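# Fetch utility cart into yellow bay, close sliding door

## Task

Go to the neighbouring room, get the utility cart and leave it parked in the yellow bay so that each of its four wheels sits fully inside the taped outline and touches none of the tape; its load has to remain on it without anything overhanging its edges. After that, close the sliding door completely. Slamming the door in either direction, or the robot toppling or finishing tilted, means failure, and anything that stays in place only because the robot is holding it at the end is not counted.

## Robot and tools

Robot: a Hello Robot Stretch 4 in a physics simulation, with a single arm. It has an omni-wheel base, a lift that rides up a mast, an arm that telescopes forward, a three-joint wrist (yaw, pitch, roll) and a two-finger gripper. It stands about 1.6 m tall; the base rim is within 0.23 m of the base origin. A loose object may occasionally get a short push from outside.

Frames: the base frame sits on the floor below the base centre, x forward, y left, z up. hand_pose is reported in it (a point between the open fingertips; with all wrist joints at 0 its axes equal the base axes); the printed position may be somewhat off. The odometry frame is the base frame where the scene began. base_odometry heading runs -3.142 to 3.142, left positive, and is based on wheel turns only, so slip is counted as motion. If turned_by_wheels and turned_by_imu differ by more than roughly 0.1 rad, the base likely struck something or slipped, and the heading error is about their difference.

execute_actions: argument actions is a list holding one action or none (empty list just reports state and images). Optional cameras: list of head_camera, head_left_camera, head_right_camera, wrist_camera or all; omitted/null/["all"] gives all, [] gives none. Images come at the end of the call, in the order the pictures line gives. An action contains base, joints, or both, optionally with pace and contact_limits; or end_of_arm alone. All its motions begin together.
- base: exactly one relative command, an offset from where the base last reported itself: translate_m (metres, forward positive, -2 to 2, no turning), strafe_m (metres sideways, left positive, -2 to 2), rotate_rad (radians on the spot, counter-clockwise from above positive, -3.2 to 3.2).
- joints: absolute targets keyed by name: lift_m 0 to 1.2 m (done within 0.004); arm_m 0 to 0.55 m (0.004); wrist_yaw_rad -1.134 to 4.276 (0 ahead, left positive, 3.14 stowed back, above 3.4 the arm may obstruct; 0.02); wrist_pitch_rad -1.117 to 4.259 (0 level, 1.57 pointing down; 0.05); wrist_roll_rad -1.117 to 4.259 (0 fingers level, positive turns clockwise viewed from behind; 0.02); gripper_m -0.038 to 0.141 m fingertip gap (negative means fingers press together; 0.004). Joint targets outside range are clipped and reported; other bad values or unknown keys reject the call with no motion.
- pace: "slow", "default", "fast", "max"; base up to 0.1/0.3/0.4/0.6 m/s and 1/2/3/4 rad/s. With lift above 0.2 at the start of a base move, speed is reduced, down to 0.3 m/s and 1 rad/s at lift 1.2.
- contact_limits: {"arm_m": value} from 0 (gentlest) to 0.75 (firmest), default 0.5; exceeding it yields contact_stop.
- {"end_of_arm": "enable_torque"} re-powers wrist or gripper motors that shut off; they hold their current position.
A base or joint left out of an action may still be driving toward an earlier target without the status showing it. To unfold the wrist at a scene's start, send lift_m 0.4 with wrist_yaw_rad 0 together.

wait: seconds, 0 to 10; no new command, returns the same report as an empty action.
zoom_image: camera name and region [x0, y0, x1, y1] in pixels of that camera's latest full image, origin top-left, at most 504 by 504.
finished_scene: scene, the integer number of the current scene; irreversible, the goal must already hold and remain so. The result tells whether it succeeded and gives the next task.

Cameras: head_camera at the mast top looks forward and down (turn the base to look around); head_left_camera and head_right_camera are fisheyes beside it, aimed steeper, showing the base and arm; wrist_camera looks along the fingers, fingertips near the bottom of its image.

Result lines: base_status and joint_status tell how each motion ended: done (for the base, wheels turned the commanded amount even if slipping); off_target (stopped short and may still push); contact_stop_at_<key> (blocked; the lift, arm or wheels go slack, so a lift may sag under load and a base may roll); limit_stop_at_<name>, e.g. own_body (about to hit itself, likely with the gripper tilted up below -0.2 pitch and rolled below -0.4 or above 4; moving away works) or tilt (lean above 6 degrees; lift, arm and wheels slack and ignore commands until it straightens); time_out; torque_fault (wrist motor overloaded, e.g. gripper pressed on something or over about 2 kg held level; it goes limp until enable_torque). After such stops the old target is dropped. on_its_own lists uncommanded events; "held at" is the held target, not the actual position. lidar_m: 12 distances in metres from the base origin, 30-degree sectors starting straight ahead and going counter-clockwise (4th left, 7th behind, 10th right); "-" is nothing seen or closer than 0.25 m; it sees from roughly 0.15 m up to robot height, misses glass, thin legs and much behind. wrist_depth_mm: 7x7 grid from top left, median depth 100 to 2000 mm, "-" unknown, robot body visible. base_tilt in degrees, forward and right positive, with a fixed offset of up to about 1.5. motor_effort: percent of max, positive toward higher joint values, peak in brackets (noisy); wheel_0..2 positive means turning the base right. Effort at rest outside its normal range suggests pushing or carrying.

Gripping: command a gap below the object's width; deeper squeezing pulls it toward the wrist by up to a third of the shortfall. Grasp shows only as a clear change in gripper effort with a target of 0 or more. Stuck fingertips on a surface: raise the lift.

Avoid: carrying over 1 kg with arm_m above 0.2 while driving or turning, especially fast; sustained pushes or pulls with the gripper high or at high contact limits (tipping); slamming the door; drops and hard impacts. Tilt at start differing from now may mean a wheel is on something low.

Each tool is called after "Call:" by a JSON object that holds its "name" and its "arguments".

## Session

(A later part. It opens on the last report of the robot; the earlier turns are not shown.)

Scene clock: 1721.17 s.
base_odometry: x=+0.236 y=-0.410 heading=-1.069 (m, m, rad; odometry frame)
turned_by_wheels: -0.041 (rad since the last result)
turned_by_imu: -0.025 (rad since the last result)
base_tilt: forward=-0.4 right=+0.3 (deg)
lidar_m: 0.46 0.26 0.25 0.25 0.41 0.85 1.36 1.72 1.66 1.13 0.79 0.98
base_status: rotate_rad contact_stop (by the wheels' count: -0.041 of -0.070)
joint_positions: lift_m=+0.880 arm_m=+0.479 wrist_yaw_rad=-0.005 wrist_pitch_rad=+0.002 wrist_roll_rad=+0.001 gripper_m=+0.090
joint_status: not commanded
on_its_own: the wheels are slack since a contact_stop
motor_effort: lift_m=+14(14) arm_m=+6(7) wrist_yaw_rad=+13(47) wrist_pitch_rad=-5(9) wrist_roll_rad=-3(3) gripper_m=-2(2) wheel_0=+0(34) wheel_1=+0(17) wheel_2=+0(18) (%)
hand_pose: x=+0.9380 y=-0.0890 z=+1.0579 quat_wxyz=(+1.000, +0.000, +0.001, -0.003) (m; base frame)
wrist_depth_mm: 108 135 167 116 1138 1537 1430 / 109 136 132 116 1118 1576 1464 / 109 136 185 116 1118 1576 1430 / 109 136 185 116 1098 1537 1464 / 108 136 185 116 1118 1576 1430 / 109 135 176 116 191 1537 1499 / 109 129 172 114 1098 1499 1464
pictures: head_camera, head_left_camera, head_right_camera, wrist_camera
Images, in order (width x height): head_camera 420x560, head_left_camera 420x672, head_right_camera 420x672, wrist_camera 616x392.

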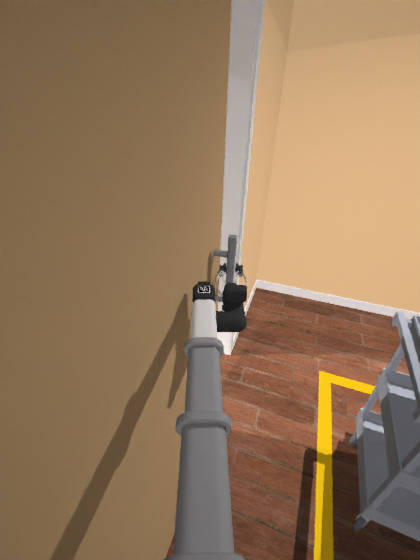

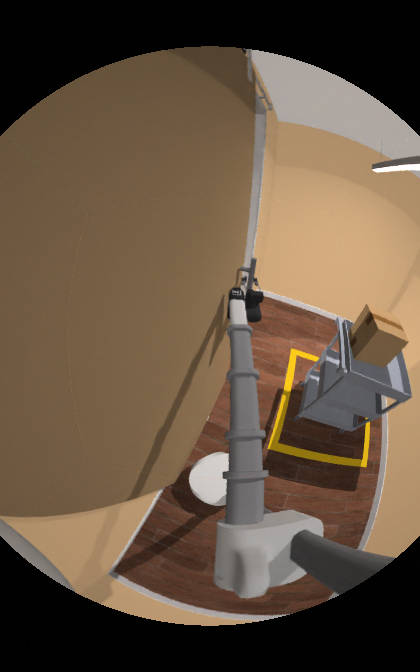

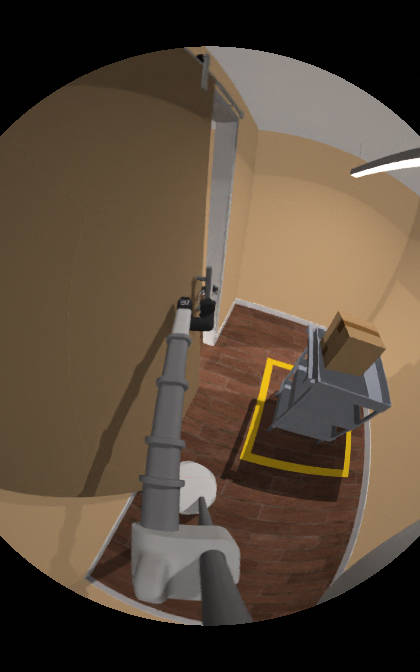

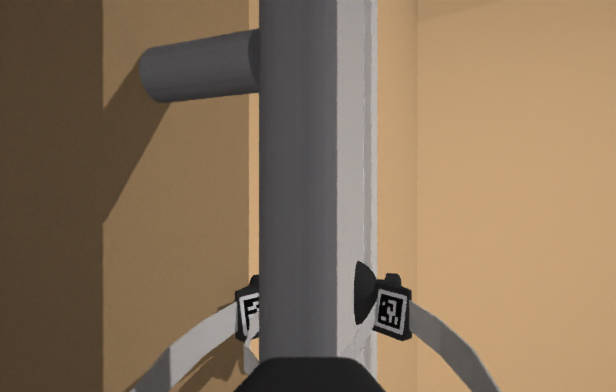

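Call:
{"name": "execute_actions", "arguments": {"actions": [{"base":{"strafe_m":-0.03},"pace":"slow"}], "cameras": []}}

Call:
{"name": "execute_actions", "arguments": {"actions": [{"base":{"translate_m":0.08},"pace":"slow"}], "cameras": ["head_camera","wrist_camera"]}}

Scene clock: 1727.47 s.
base_odometry: x=+0.210 y=-0.424 heading=-1.064 (m, m, rad; odometry frame)
turned_by_wheels: +0.005 (rad since the last result)
turned_by_imu: +0.009 (rad since the last result)
base_tilt: forward=-0.3 right=+0.2 (deg)
lidar_m: 0.50 0.31 0.28 0.27 0.45 0.94 1.37 1.74 1.62 1.11 0.75 0.89
base_status: done
joint_positions: lift_m=+0.880 arm_m=+0.479 wrist_yaw_rad=+0.014 wrist_pitch_rad=+0.002 wrist_roll_rad=+0.001 gripper_m=+0.090
joint_status: not commanded
on_its_own: wrist_yaw_rad is at rest, and its effort (-43) is outside its rest range (-13 to +13)
motor_effort: lift_m=+14(14) arm_m=+5(6) wrist_yaw_rad=-43(45) wrist_pitch_rad=-7(7) wrist_roll_rad=-2(2) gripper_m=-2(1) wheel_0=+31(33) wheel_1=+13(11) wheel_2=+18(18) (%)
hand_pose: x=+0.9397 y=-0.0833 z=+1.0579 quat_wxyz=(+1.000, +0.000, +0.001, +0.007) (m; base frame)
wrist_depth_mm: 112 140 163 116 917 1537 1430 / 112 135 130 115 904 1537 1397 / 112 140 179 115 891 1537 1464 / 112 140 178 115 917 1576 1464 / 112 140 178 115 904 1618 1430 / 112 140 170 115 191 1537 1430 / 112 131 165 114 917 1499 1464
pictures: none
No camera images: the call's "cameras" was empty. Leave "cameras" out to get every camera's image.

Scene clock: 1729.53 s.
base_odometry: x=+0.249 y=-0.494 heading=-1.065 (m, m, rad; odometry frame)
turned_by_wheels: -0.001 (rad since the last result)
turned_by_imu: -0.003 (rad since the last result)
base_tilt: forward=-0.4 right=+0.3 (deg)
lidar_m: 0.46 0.30 0.25 0.25 0.40 0.87 1.48 1.84 1.67 0.98 0.72 0.99
base_status: done
joint_positions: lift_m=+0.880 arm_m=+0.479 wrist_yaw_rad=-0.011 wrist_pitch_rad=+0.002 wrist_roll_rad=+0.001 gripper_m=+0.090
joint_status: not commanded
on_its_own: wrist_yaw_rad is at rest, and its effort (+29) is outside its rest range (-13 to +13)
motor_effort: lift_m=+14(14) arm_m=+5(5) wrist_yaw_rad=+29(43) wrist_pitch_rad=-6(8) wrist_roll_rad=-2(3) gripper_m=+0(3) wheel_0=-6(30) wheel_1=-1(18) wheel_2=-11(16) (%)
hand_pose: x=+0.9375 y=-0.0906 z=+1.0580 quat_wxyz=(+1.000, +0.000, +0.001, -0.006) (m; base frame)
wrist_depth_mm: 107 131 154 115 1098 1499 1397 / 107 131 131 114 1118 1430 1397 / 107 131 180 115 1118 1499 1366 / 107 131 180 115 1118 1464 1397 / 107 132 180 115 1098 1499 1366 / 107 131 173 115 190 1464 1366 / 107 127 167 113 1098 1430 1430
pictures: head_camera, wrist_camera
Images, in order (width x height): head_camera 420x560, wrist_camera 616x392.

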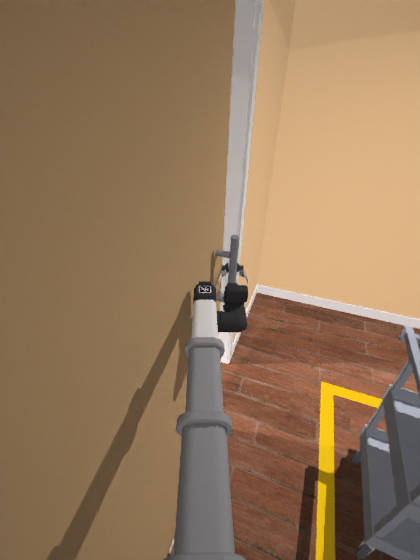

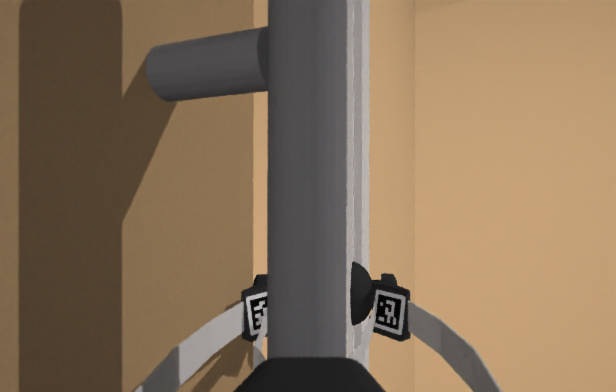

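Call:
{"name": "execute_actions", "arguments": {"actions": [{"base":{"strafe_m":-0.025},"pace":"slow"}], "cameras": []}}

Call:
{"name": "execute_actions", "arguments": {"actions": [{"base":{"translate_m":0.09},"pace":"slow"}], "cameras": []}}

Call:
{"name": "execute_actions", "arguments": {"actions": [{"base":{"strafe_m":-0.025},"pace":"slow"}], "cameras": []}}

Call:
{"name": "execute_actions", "arguments": {"actions": [{"base":{"translate_m":0.09},"pace":"slow"}], "cameras": ["head_camera","wrist_camera","head_right_camera"]}}

Scene clock: 1738.00 s.
base_odometry: x=+0.227 y=-0.506 heading=-1.063 (m, m, rad; odometry frame)
turned_by_wheels: +0.003 (rad since the last result)
turned_by_imu: +0.002 (rad since the last result)
base_tilt: forward=-0.3 right=+0.0 (deg)
lidar_m: 0.49 0.31 0.27 0.27 0.43 0.89 1.47 1.82 1.63 0.95 0.70 0.94
base_status: done
joint_positions: lift_m=+0.880 arm_m=+0.479 wrist_yaw_rad=+0.006 wrist_pitch_rad=+0.002 wrist_roll_rad=+0.001 gripper_m=+0.090
joint_status: not commanded
on_its_own: wrist_yaw_rad is at rest, and its effort (-19) is outside its rest range (-13 to +13)
motor_effort: lift_m=+14(14) arm_m=+5(5) wrist_yaw_rad=-19(29) wrist_pitch_rad=-5(7) wrist_roll_rad=-2(2) gripper_m=+0(1) wheel_0=+19(19) wheel_1=+7(10) wheel_2=+8(7) (%)
hand_pose: x=+0.9390 y=-0.0858 z=+1.0580 quat_wxyz=(+1.000, +0.000, +0.001, +0.003) (m; base frame)
wrist_depth_mm: 110 138 161 114 946 1464 1366 / 110 134 129 114 960 1464 1366 / 110 138 177 114 946 1430 1366 / 110 138 177 114 960 1464 1366 / 110 138 177 114 931 1464 1366 / 110 138 171 114 192 1499 1366 / 110 133 173 113 960 1397 1336
pictures: none
No camera images: the call's "cameras" was empty. Leave "cameras" out to get every camera's image.

Scene clock: 1740.17 s.
base_odometry: x=+0.270 y=-0.585 heading=-1.065 (m, m, rad; odometry frame)
turned_by_wheels: -0.002 (rad since the last result)
turned_by_imu: -0.010 (rad since the last result)
base_tilt: forward=-0.4 right=+0.2 (deg)
lidar_m: 0.44 0.27 0.25 0.25 0.41 0.81 1.55 1.84 1.66 0.84 0.62 1.00
base_status: done
joint_positions: lift_m=+0.880 arm_m=+0.479 wrist_yaw_rad=-0.017 wrist_pitch_rad=+0.002 wrist_roll_rad=+0.001 gripper_m=+0.090
joint_status: not commanded
on_its_own: wrist_yaw_rad is at rest, and its effort (+47) is outside its rest range (-13 to +13)
motor_effort: lift_m=+14(14) arm_m=+4(5) wrist_yaw_rad=+47(60) wrist_pitch_rad=-9(8) wrist_roll_rad=-3(3) gripper_m=+3(0) wheel_0=-9(20) wheel_1=-3(12) wheel_2=-18(23) (%)
hand_pose: x=+0.9370 y=-0.0924 z=+1.0579 quat_wxyz=(+1.000, +0.000, +0.001, -0.009) (m; base frame)
wrist_depth_mm: 107 130 154 114 1205 1397 1336 / 107 130 131 114 1182 1366 1308 / 107 130 179 114 1229 1397 1308 / 107 130 179 114 1205 1366 1308 / 107 130 179 114 1205 1397 1336 / 107 130 172 114 192 1397 1308 / 107 125 166 113 1205 1397 1308
pictures: none
No camera images: the call's "cameras" was empty. Leave "cameras" out to get every camera's image.

Scene clock: 1741.40 s.
base_odometry: x=+0.249 y=-0.596 heading=-1.063 (m, m, rad; odometry frame)
turned_by_wheels: +0.002 (rad since the last result)
turned_by_imu: +0.003 (rad since the last result)
base_tilt: forward=-0.4 right=+0.2 (deg)
lidar_m: 0.48 0.30 0.25 0.27 0.43 0.90 1.58 1.84 1.63 0.84 0.57 0.98
base_status: done
joint_positions: lift_m=+0.880 arm_m=+0.479 wrist_yaw_rad=+0.002 wrist_pitch_rad=+0.002 wrist_roll_rad=+0.001 gripper_m=+0.090
joint_status: not commanded
motor_effort: lift_m=+14(14) arm_m=+5(5) wrist_yaw_rad=-8(47) wrist_pitch_rad=-8(9) wrist_roll_rad=-3(3) gripper_m=-3(1) wheel_0=+16(15) wheel_1=+5(6) wheel_2=+5(14) (%)
hand_pose: x=+0.9387 y=-0.0868 z=+1.0579 quat_wxyz=(+1.000, +0.000, +0.001, +0.001) (m; base frame)
wrist_depth_mm: 110 137 160 114 1008 1366 1281 / 110 134 129 114 1008 1430 1281 / 110 137 176 114 991 1366 1281 / 110 136 176 114 1008 1366 1308 / 110 136 175 114 1008 1397 1229 / 110 137 168 114 191 1397 1308 / 110 131 167 113 1025 1366 1281
pictures: none
No camera images: the call's "cameras" was empty. Leave "cameras" out to get every camera's image.

Scene clock: 1743.57 s.
base_odometry: x=+0.292 y=-0.675 heading=-1.066 (m, m, rad; odometry frame)
turned_by_wheels: -0.002 (rad since the last result)
turned_by_imu: -0.013 (rad since the last result)
base_tilt: forward=-0.4 right=+0.3 (deg)
lidar_m: 0.45 0.25 0.25 0.25 0.39 0.78 1.65 1.87 1.67 0.69 0.58 2.05
base_status: done
joint_positions: lift_m=+0.880 arm_m=+0.479 wrist_yaw_rad=-0.015 wrist_pitch_rad=+0.002 wrist_roll_rad=+0.001 gripper_m=+0.090
joint_status: not commanded
on_its_own: wrist_yaw_rad is at rest, and its effort (+41) is outside its rest range (-13 to +13)
motor_effort: lift_m=+14(14) arm_m=+5(5) wrist_yaw_rad=+41(61) wrist_pitch_rad=-6(9) wrist_roll_rad=-2(2) gripper_m=+2(0) wheel_0=-10(17) wheel_1=-4(14) wheel_2=-17(24) (%)
hand_pose: x=+0.9372 y=-0.0918 z=+1.0579 quat_wxyz=(+1.000, +0.000, +0.001, -0.008) (m; base frame)
wrist_depth_mm: 106 129 153 114 1281 1308 1229 / 106 129 131 114 1308 1308 1205 / 106 129 179 114 1255 1308 1205 / 106 129 179 114 1229 1281 1255 / 106 129 178 114 1281 1336 1229 / 106 129 172 114 192 1308 1205 / 106 124 166 113 1281 1229 1205
pictures: head_camera, head_right_camera, wrist_camera
Images, in order (width x height): head_camera 420x560, head_right_camera 420x672, wrist_camera 616x392.

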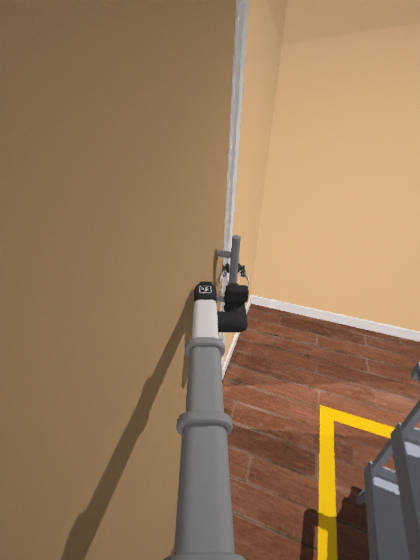

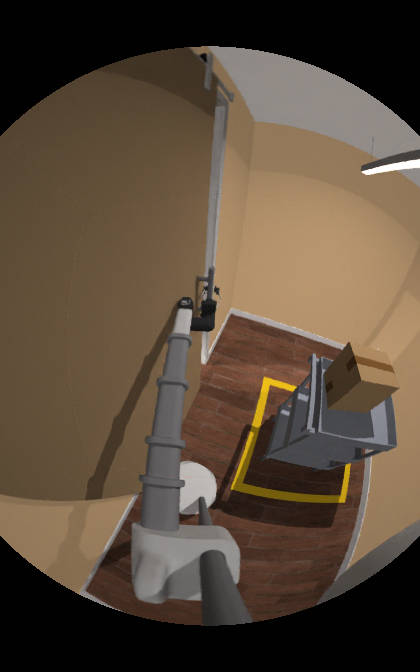

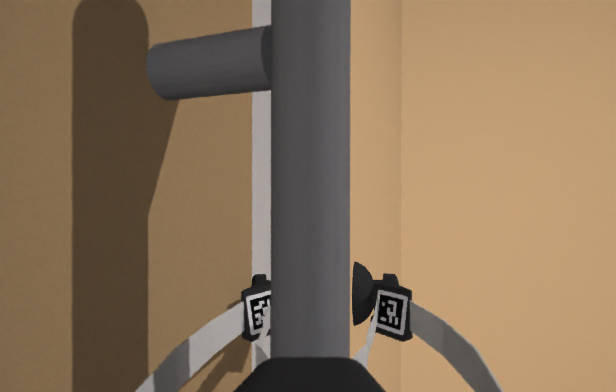

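Progressing. Continue.

Call:
{"name": "execute_actions", "arguments": {"actions": [{"base":{"strafe_m":-0.035},"pace":"slow"}], "cameras": []}}

Call:
{"name": "execute_actions", "arguments": {"actions": [{"base":{"translate_m":0.09},"pace":"slow"}], "cameras": []}}

Call:
{"name": "execute_actions", "arguments": {"actions": [{"base":{"strafe_m":-0.03},"pace":"slow"}], "cameras": []}}

Call:
{"name": "execute_actions", "arguments": {"actions": [{"joints":{"arm_m":0.55},"pace":"slow","contact_limits":{"arm_m":0.6}}], "cameras": ["head_camera","wrist_camera","head_right_camera"]}}

Scene clock: 1753.47 s.
base_odometry: x=+0.262 y=-0.692 heading=-1.062 (m, m, rad; odometry frame)
turned_by_wheels: +0.004 (rad since the last result)
turned_by_imu: +0.004 (rad since the last result)
base_tilt: forward=-0.4 right=+0.2 (deg)
lidar_m: 0.48 0.32 0.25 0.26 0.40 0.89 1.67 1.84 1.65 0.68 0.53 2.05
base_status: done
joint_positions: lift_m=+0.880 arm_m=+0.479 wrist_yaw_rad=+0.009 wrist_pitch_rad=+0.002 wrist_roll_rad=+0.001 gripper_m=+0.090
joint_status: not commanded
on_its_own: wrist_yaw_rad is at rest, and its effort (-29) is outside its rest range (-13 to +13)
motor_effort: lift_m=+14(14) arm_m=+5(5) wrist_yaw_rad=-29(42) wrist_pitch_rad=-6(7) wrist_roll_rad=-3(2) gripper_m=+0(3) wheel_0=+25(25) wheel_1=+10(10) wheel_2=+11(13) (%)
hand_pose: x=+0.9394 y=-0.0847 z=+1.0579 quat_wxyz=(+1.000, +0.000, +0.001, +0.005) (m; base frame)
wrist_depth_mm: 110 138 163 114 960 1308 1182 / 110 134 129 114 976 1281 1182 / 110 139 178 114 991 1255 1182 / 110 139 178 114 991 1308 1205 / 110 138 178 114 991 1281 1160 / 110 138 170 114 192 1281 1205 / 110 133 167 113 1008 1255 1160
pictures: none
No camera images: the call's "cameras" was empty. Leave "cameras" out to get every camera's image.

Scene clock: 1755.63 s.
base_odometry: x=+0.305 y=-0.770 heading=-1.064 (m, m, rad; odometry frame)
turned_by_wheels: -0.003 (rad since the last result)
turned_by_imu: -0.005 (rad since the last result)
base_tilt: forward=-0.5 right=+0.3 (deg)
lidar_m: 0.46 0.27 0.25 0.25 0.40 0.81 1.72 1.88 1.68 0.54 0.48 1.98
base_status: done
joint_positions: lift_m=+0.880 arm_m=+0.479 wrist_yaw_rad=-0.019 wrist_pitch_rad=+0.002 wrist_roll_rad=+0.001 gripper_m=+0.090
joint_status: not commanded
on_its_own: wrist_yaw_rad is at rest, and its effort (+53) is outside its rest range (-13 to +13)
motor_effort: lift_m=+14(14) arm_m=+4(5) wrist_yaw_rad=+53(53) wrist_pitch_rad=-8(8) wrist_roll_rad=-2(3) gripper_m=+0(1) wheel_0=-8(25) wheel_1=-3(12) wheel_2=-22(22) (%)
hand_pose: x=+0.9369 y=-0.0929 z=+1.0579 quat_wxyz=(+1.000, +0.000, +0.001, -0.010) (m; base frame)
wrist_depth_mm: 107 130 154 114 1255 1205 1138 / 107 130 131 114 1281 1255 1138 / 107 130 180 115 1255 1182 1118 / 107 131 180 114 1255 1205 1160 / 107 131 180 114 1281 1229 1098 / 107 131 175 114 192 1229 1138 / 107 126 167 113 1255 1182 1138
pictures: none
No camera images: the call's "cameras" was empty. Leave "cameras" out to get every camera's image.

Scene clock: 1756.93 s.
base_odometry: x=+0.279 y=-0.784 heading=-1.062 (m, m, rad; odometry frame)
turned_by_wheels: +0.003 (rad since the last result)
turned_by_imu: +0.003 (rad since the last result)
base_tilt: forward=-0.4 right=+0.2 (deg)
lidar_m: 0.43 0.27 0.25 0.26 0.42 0.85 1.75 1.81 1.64 0.54 0.48 1.95
base_status: done
joint_positions: lift_m=+0.880 arm_m=+0.479 wrist_yaw_rad=+0.005 wrist_pitch_rad=+0.002 wrist_roll_rad=+0.001 gripper_m=+0.090
joint_status: not commanded
on_its_own: wrist_yaw_rad is at rest, and its effort (-18) is outside its rest range (-13 to +13)
motor_effort: lift_m=+14(14) arm_m=+5(5) wrist_yaw_rad=-18(53) wrist_pitch_rad=-7(9) wrist_roll_rad=-3(3) gripper_m=-1(1) wheel_0=+21(21) wheel_1=+5(13) wheel_2=+7(19) (%)
hand_pose: x=+0.9391 y=-0.0858 z=+1.0579 quat_wxyz=(+1.000, +0.000, +0.001, +0.003) (m; base frame)
wrist_depth_mm: 111 138 161 114 1008 1205 1138 / 110 133 129 114 1025 1205 1118 / 111 137 177 114 1008 1182 1138 / 110 137 176 114 1008 1205 1138 / 110 137 177 114 1025 1205 1118 / 110 137 171 114 192 1205 1118 / 110 132 173 113 1008 1182 1118
pictures: none
No camera images: the call's "cameras" was empty. Leave "cameras" out to get every camera's image.

Scene clock: 1758.87 s.
base_odometry: x=+0.279 y=-0.784 heading=-1.066 (m, m, rad; odometry frame)
turned_by_wheels: -0.004 (rad since the last result)
turned_by_imu: -0.005 (rad since the last result)
base_tilt: forward=-0.4 right=+0.2 (deg)
lidar_m: 0.51 0.28 0.26 0.26 0.42 0.83 1.75 1.80 1.64 0.53 0.47 1.95
base_status: not commanded
joint_positions: lift_m=+0.880 arm_m=+0.546 wrist_yaw_rad=-0.012 wrist_pitch_rad=+0.002 wrist_roll_rad=+0.001 gripper_m=+0.090
joint_status: arm_m off_target (ended at +0.546, target +0.550)
joint sent to its limit — the command would take arm_m past its upper limit, so that joint was sent only as far as its limit.
on_its_own: wrist_yaw_rad is at rest, and its effort (+32) is outside its rest range (-13 to +13)
motor_effort: lift_m=+14(14) arm_m=+9(13) wrist_yaw_rad=+32(35) wrist_pitch_rad=-8(9) wrist_roll_rad=-3(2) gripper_m=+2(3) wheel_0=-4(21) wheel_1=-2(7) wheel_2=-10(10) (%)
contact_limits: arm_m 0.6
hand_pose: x=+1.0042 y=-0.0908 z=+1.0579 quat_wxyz=(+1.000, +0.000, +0.001, -0.006) (m; base frame)
wrist_depth_mm: 107 132 156 114 1205 1118 1078 / 107 132 131 114 1182 1138 1060 / 107 132 181 114 1205 1160 1060 / 107 132 182 114 1229 1098 1060 / 107 132 182 114 1182 1138 1098 / 107 132 173 114 192 1160 1060 / 107 126 172 113 1205 1118 1078
pictures: head_camera, head_right_camera, wrist_camera
Images, in order (width x height): head_camera 420x560, head_right_camera 420x672, wrist_camera 616x392.

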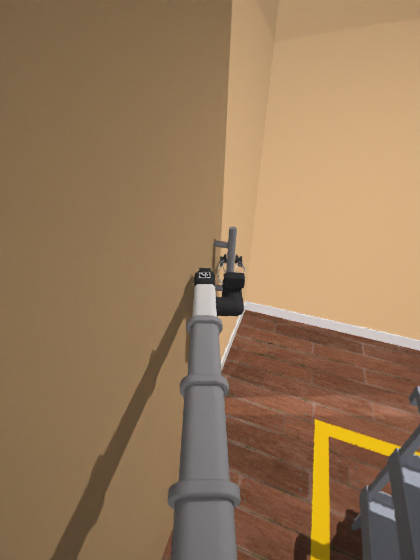

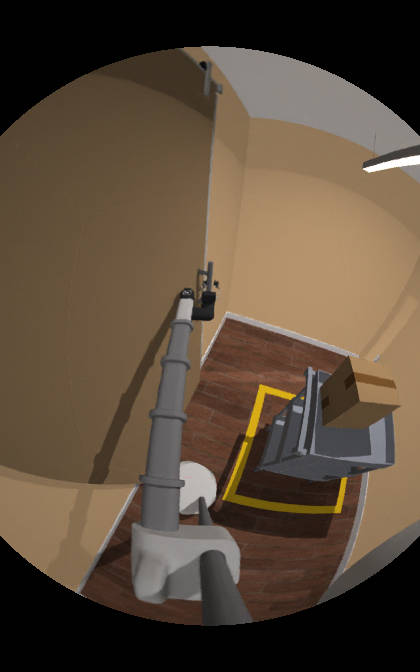

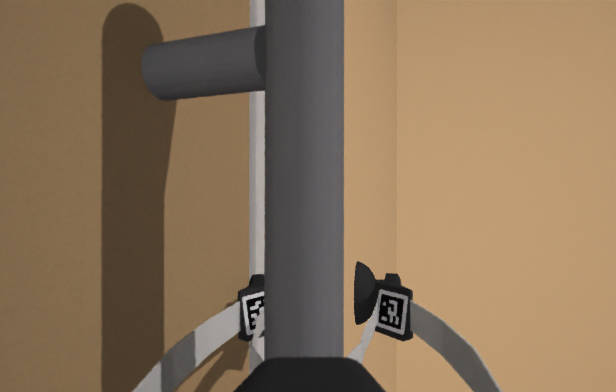

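Call:
{"name": "execute_actions", "arguments": {"actions": [{"base":{"strafe_m":-0.02},"pace":"slow"}], "cameras": []}}

Call:
{"name": "execute_actions", "arguments": {"actions": [{"base":{"translate_m":0.06},"pace":"slow"}], "cameras": []}}

Call:
{"name": "execute_actions", "arguments": {"actions": [{"base":{"strafe_m":-0.02},"pace":"slow"}], "cameras": []}}

Call:
{"name": "execute_actions", "arguments": {"actions": [{"base":{"translate_m":0.06},"pace":"slow"}], "cameras": ["head_camera","head_right_camera"]}}

Scene clock: 1767.67 s.
base_odometry: x=+0.261 y=-0.794 heading=-1.064 (m, m, rad; odometry frame)
turned_by_wheels: +0.002 (rad since the last result)
turned_by_imu: +0.002 (rad since the last result)
base_tilt: forward=-0.4 right=+0.1 (deg)
lidar_m: 0.52 0.32 0.28 0.26 0.43 0.92 1.77 1.78 1.60 0.50 0.47 1.94
base_status: done
joint_positions: lift_m=+0.880 arm_m=+0.546 wrist_yaw_rad=+0.002 wrist_pitch_rad=+0.002 wrist_roll_rad=+0.001 gripper_m=+0.090
joint_status: not commanded
motor_effort: lift_m=+14(14) arm_m=+8(9) wrist_yaw_rad=-7(32) wrist_pitch_rad=-7(7) wrist_roll_rad=-1(2) gripper_m=-4(0) wheel_0=+18(17) wheel_1=+5(11) wheel_2=+4(7) (%)
hand_pose: x=+1.0056 y=-0.0869 z=+1.0579 quat_wxyz=(+1.000, +0.000, +0.001, +0.001) (m; base frame)
wrist_depth_mm: 109 136 160 114 1042 1160 1060 / 110 134 129 114 1042 1118 1060 / 109 136 176 114 1060 1118 1060 / 109 136 176 114 1060 1138 1078 / 109 136 176 114 1078 1138 1060 / 109 136 168 114 192 1138 1060 / 109 130 167 113 1060 1078 1042
pictures: none
No camera images: the call's "cameras" was empty. Leave "cameras" out to get every camera's image.

Scene clock: 1769.50 s.
base_odometry: x=+0.290 y=-0.846 heading=-1.066 (m, m, rad; odometry frame)
turned_by_wheels: -0.002 (rad since the last result)
turned_by_imu: -0.004 (rad since the last result)
base_tilt: forward=-0.4 right=+0.2 (deg)
lidar_m: 0.46 0.30 0.25 0.26 0.43 0.82 1.82 1.84 1.67 0.43 0.45 1.91
base_status: done
joint_positions: lift_m=+0.880 arm_m=+0.546 wrist_yaw_rad=-0.013 wrist_pitch_rad=+0.002 wrist_roll_rad=+0.001 gripper_m=+0.090
joint_status: not commanded
on_its_own: wrist_yaw_rad is at rest, and its effort (+35) is outside its rest range (-13 to +13)
motor_effort: lift_m=+14(14) arm_m=+7(8) wrist_yaw_rad=+35(46) wrist_pitch_rad=-7(9) wrist_roll_rad=-2(2) gripper_m=-1(1) wheel_0=-12(17) wheel_1=-5(13) wheel_2=-14(19) (%)
hand_pose: x=+1.0045 y=-0.0912 z=+1.0579 quat_wxyz=(+1.000, +0.000, +0.001, -0.006) (m; base frame)
wrist_depth_mm: 107 131 155 114 1160 1118 1008 / 107 131 131 114 1118 1078 1025 / 108 131 181 115 1118 1098 1008 / 107 131 181 114 1118 1078 1008 / 107 131 181 114 1118 1098 1008 / 108 131 172 115 193 1098 991 / 108 126 168 113 1118 1060 1008
pictures: none
No camera images: the call's "cameras" was empty. Leave "cameras" out to get every camera's image.

Scene clock: 1770.63 s.
base_odometry: x=+0.273 y=-0.856 heading=-1.064 (m, m, rad; odometry frame)
turned_by_wheels: +0.002 (rad since the last result)
turned_by_imu: +0.002 (rad since the last result)
base_tilt: forward=-0.4 right=+0.2 (deg)
lidar_m: 0.49 0.31 0.26 0.27 0.44 0.92 1.82 1.80 1.64 0.41 0.44 1.89
base_status: done
joint_positions: lift_m=+0.880 arm_m=+0.546 wrist_yaw_rad=+0.000 wrist_pitch_rad=+0.002 wrist_roll_rad=+0.001 gripper_m=+0.090
joint_status: not commanded
motor_effort: lift_m=+14(14) arm_m=+6(7) wrist_yaw_rad=-3(35) wrist_pitch_rad=-8(6) wrist_roll_rad=-2(2) gripper_m=+1(1) wheel_0=+14(13) wheel_1=+3(10) wheel_2=+3(12) (%)
hand_pose: x=+1.0057 y=-0.0873 z=+1.0579 quat_wxyz=(+1.000, +0.000, +0.001, +0.000) (m; base frame)
wrist_depth_mm: 109 136 160 114 1060 1060 991 / 109 133 129 114 1078 1078 976 / 109 136 175 115 1078 1078 1025 / 109 136 175 115 1078 1078 1008 / 109 135 176 115 1098 1078 1008 / 109 136 167 114 192 1060 1008 / 109 130 167 113 1098 1042 991
pictures: none
No camera images: the call's "cameras" was empty. Leave "cameras" out to get every camera's image.

Scene clock: 1772.47 s.
base_odometry: x=+0.302 y=-0.908 heading=-1.067 (m, m, rad; odometry frame)
turned_by_wheels: -0.003 (rad since the last result)
turned_by_imu: -0.004 (rad since the last result)
base_tilt: forward=-0.4 right=+0.2 (deg)
lidar_m: 0.48 0.30 0.25 0.27 0.41 0.83 1.88 1.82 1.65 0.40 0.47 1.85
base_status: done
joint_positions: lift_m=+0.880 arm_m=+0.546 wrist_yaw_rad=-0.015 wrist_pitch_rad=+0.002 wrist_roll_rad=+0.001 gripper_m=+0.090
joint_status: not commanded
on_its_own: wrist_yaw_rad is at rest, and its effort (+42) is outside its rest range (-13 to +13)
motor_effort: lift_m=+14(14) arm_m=+7(7) wrist_yaw_rad=+42(49) wrist_pitch_rad=-5(6) wrist_roll_rad=-3(3) gripper_m=-1(3) wheel_0=-10(16) wheel_1=-5(11) wheel_2=-17(21) (%)
hand_pose: x=+1.0043 y=-0.0918 z=+1.0579 quat_wxyz=(+1.000, +0.000, +0.001, -0.008) (m; base frame)
wrist_depth_mm: 107 131 155 114 1060 1008 960 / 107 130 130 114 1060 1042 976 / 107 131 180 115 1060 1008 960 / 107 131 180 114 1078 1025 946 / 107 131 180 115 1098 1060 960 / 107 131 175 114 193 1025 976 / 107 126 167 113 1042 1008 946
pictures: head_camera, head_right_camera
Images, in order (width x height): head_camera 420x560, head_right_camera 420x672.

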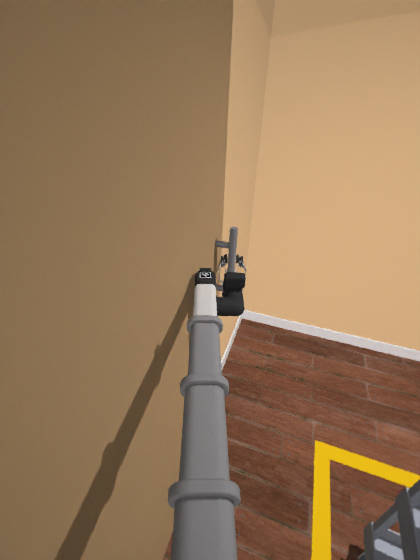

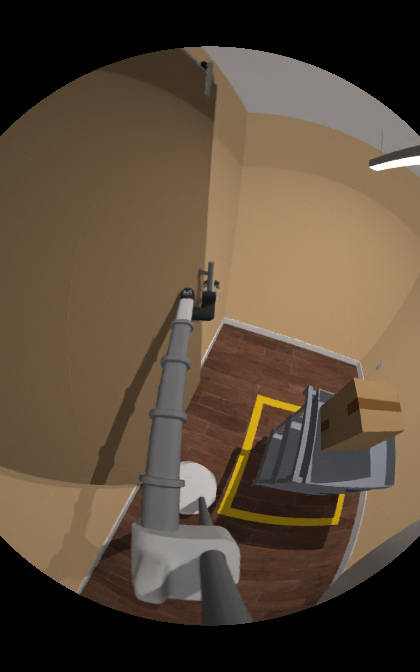

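Call:
{"name": "execute_actions", "arguments": {"actions": [{"base":{"strafe_m":-0.02},"pace":"slow"}], "cameras": []}}

Call:
{"name": "execute_actions", "arguments": {"actions": [{"base":{"translate_m":0.06},"pace":"slow"}], "cameras": ["head_right_camera"]}}

Call:
{"name": "zoom_image", "arguments": {"camera": "head_right_camera", "region": [150,40,300,160]}}

Scene clock: 1780.37 s.
base_odometry: x=+0.284 y=-0.917 heading=-1.066 (m, m, rad; odometry frame)
turned_by_wheels: +0.001 (rad since the last result)
turned_by_imu: +0.001 (rad since the last result)
base_tilt: forward=-0.3 right=+0.2 (deg)
lidar_m: 0.50 0.28 0.28 0.27 0.45 0.88 1.87 1.80 1.64 0.39 0.42 1.85
base_status: done
joint_positions: lift_m=+0.880 arm_m=+0.546 wrist_yaw_rad=-0.001 wrist_pitch_rad=+0.002 wrist_roll_rad=+0.001 gripper_m=+0.090
joint_status: not commanded
motor_effort: lift_m=+14(14) arm_m=+7(7) wrist_yaw_rad=+2(42) wrist_pitch_rad=-7(6) wrist_roll_rad=-2(2) gripper_m=+1(0) wheel_0=+13(12) wheel_1=+4(10) wheel_2=+2(14) (%)
hand_pose: x=+1.0055 y=-0.0878 z=+1.0579 quat_wxyz=(+1.000, +0.000, +0.001, -0.001) (m; base frame)
wrist_depth_mm: 108 135 160 114 1078 1025 946 / 108 133 130 114 1060 1025 960 / 108 135 175 114 1060 1008 946 / 108 136 176 114 1060 1042 960 / 108 135 175 115 1060 1025 960 / 108 135 167 115 193 1008 931 / 108 129 167 113 1060 976 946
pictures: none
No camera images: the call's "cameras" was empty. Leave "cameras" out to get every camera's image.

Scene clock: 1782.97 s.
base_odometry: x=+0.283 y=-0.900 heading=-1.160 (m, m, rad; odometry frame)
turned_by_wheels: -0.095 (rad since the last result)
turned_by_imu: -0.052 (rad since the last result)
base_tilt: forward=-0.4 right=+0.2 (deg)
lidar_m: 0.54 0.31 0.26 0.25 0.41 0.78 1.85 1.91 1.64 0.40 0.42 1.88
base_status: translate_m contact_stop (by the wheels' count: -0.017 of +0.060)
joint_positions: lift_m=+0.880 arm_m=+0.547 wrist_yaw_rad=-0.002 wrist_pitch_rad=+0.002 wrist_roll_rad=+0.000 gripper_m=+0.090
joint_status: not commanded
on_its_own: the wheels are slack since a contact_stop
motor_effort: lift_m=+19(24) arm_m=+4(13) wrist_yaw_rad=+3(87) wrist_pitch_rad=-6(78) wrist_roll_rad=+0(2) gripper_m=+1(0) wheel_0=+0(13) wheel_1=+0(13) wheel_2=+0(34) (%)
hand_pose: x=+1.0059 y=-0.0880 z=+1.0575 quat_wxyz=(+1.000, +0.000, +0.001, -0.001) (m; base frame)
wrist_depth_mm: 147 189 167 654 1078 1060 976 / 147 181 167 654 1118 1042 1008 / 147 188 167 661 1118 1025 991 / 147 190 167 661 1118 1025 991 / 147 189 167 661 1118 1042 976 / 147 182 168 661 195 1060 976 / 147 176 168 140 1118 1042 991
pictures: head_right_camera
Images, in order (width x height): head_right_camera 420x672.

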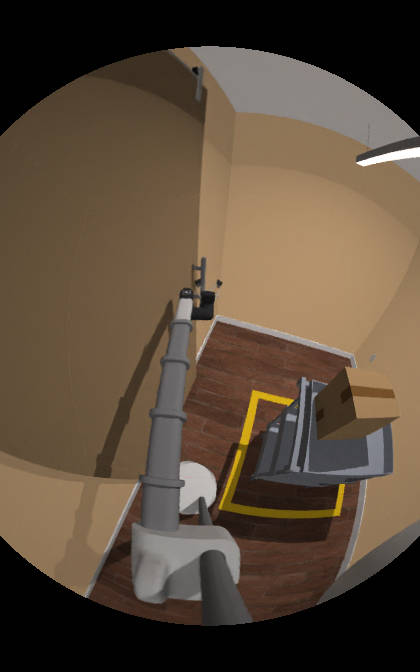

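Region (150, 40, 300, 160) of head_right_camera's 420x672 image, scaled by 3.360, with more detail than that image has; it fills the top 403 rows of this view, and the rest is white.

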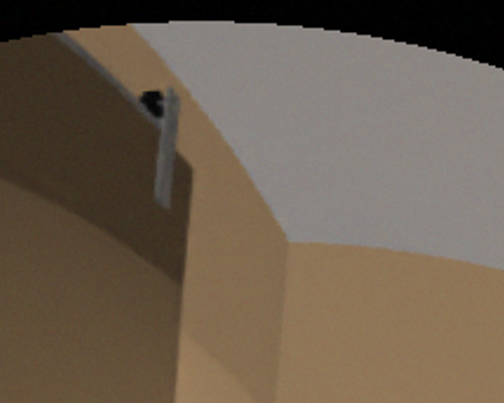

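Hit the stop at the rail end. Back off and finish.

Call:
{"name": "execute_actions", "arguments": {"actions": [{"base":{"translate_m":-0.12},"pace":"slow"}], "cameras": ["head_right_camera","wrist_camera"]}}

Call:
{"name": "finished_scene", "arguments": {"scene": 1}}

Scene clock: 1788.60 s.
base_odometry: x=+0.235 y=-0.790 heading=-1.160 (m, m, rad; odometry frame)
turned_by_wheels: +0.000 (rad since the last result)
turned_by_imu: -0.001 (rad since the last result)
base_tilt: forward=-0.3 right=+0.2 (deg)
lidar_m: 0.60 0.36 0.30 0.37 0.46 0.85 1.73 1.81 1.58 0.60 0.44 0.72
base_status: done
joint_positions: lift_m=+0.880 arm_m=+0.547 wrist_yaw_rad=+0.000 wrist_pitch_rad=+0.002 wrist_roll_rad=+0.000 gripper_m=+0.090
joint_status: not commanded
motor_effort: lift_m=+19(19) arm_m=+4(4) wrist_yaw_rad=-1(3) wrist_pitch_rad=-8(7) wrist_roll_rad=+0(0) gripper_m=-1(1) wheel_0=+0(3) wheel_1=-3(4) wheel_2=+3(7) (%)
hand_pose: x=+1.0060 y=-0.0875 z=+1.0575 quat_wxyz=(+1.000, +0.000, +0.001, +0.000) (m; base frame)
wrist_depth_mm: 183 236 332 768 1205 1138 1078 / 183 236 314 759 1229 1160 1098 / 184 236 297 768 1229 1160 1078 / 183 235 314 788 1229 1160 1098 / 183 237 297 778 1255 1182 1078 / 183 228 198 768 195 1138 1098 / 183 218 297 143 1205 1118 1060
pictures: head_right_camera, wrist_camera
Images, in order (width x height): head_right_camera 420x672, wrist_camera 616x392.

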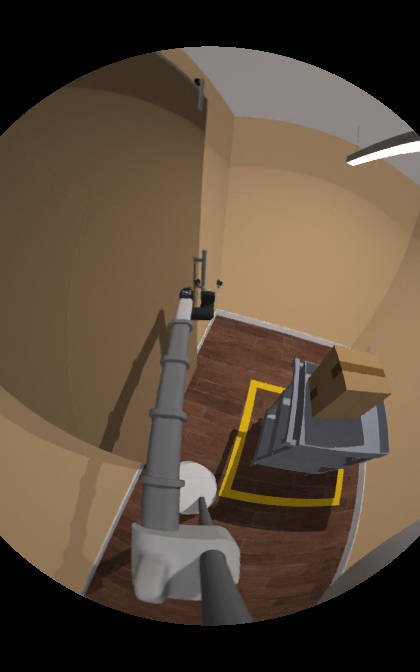

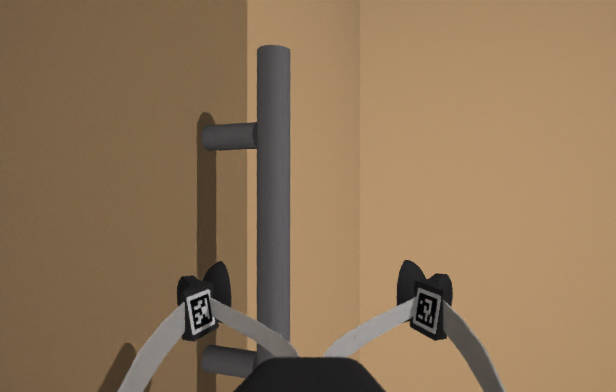

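The scene is finished: the task was done.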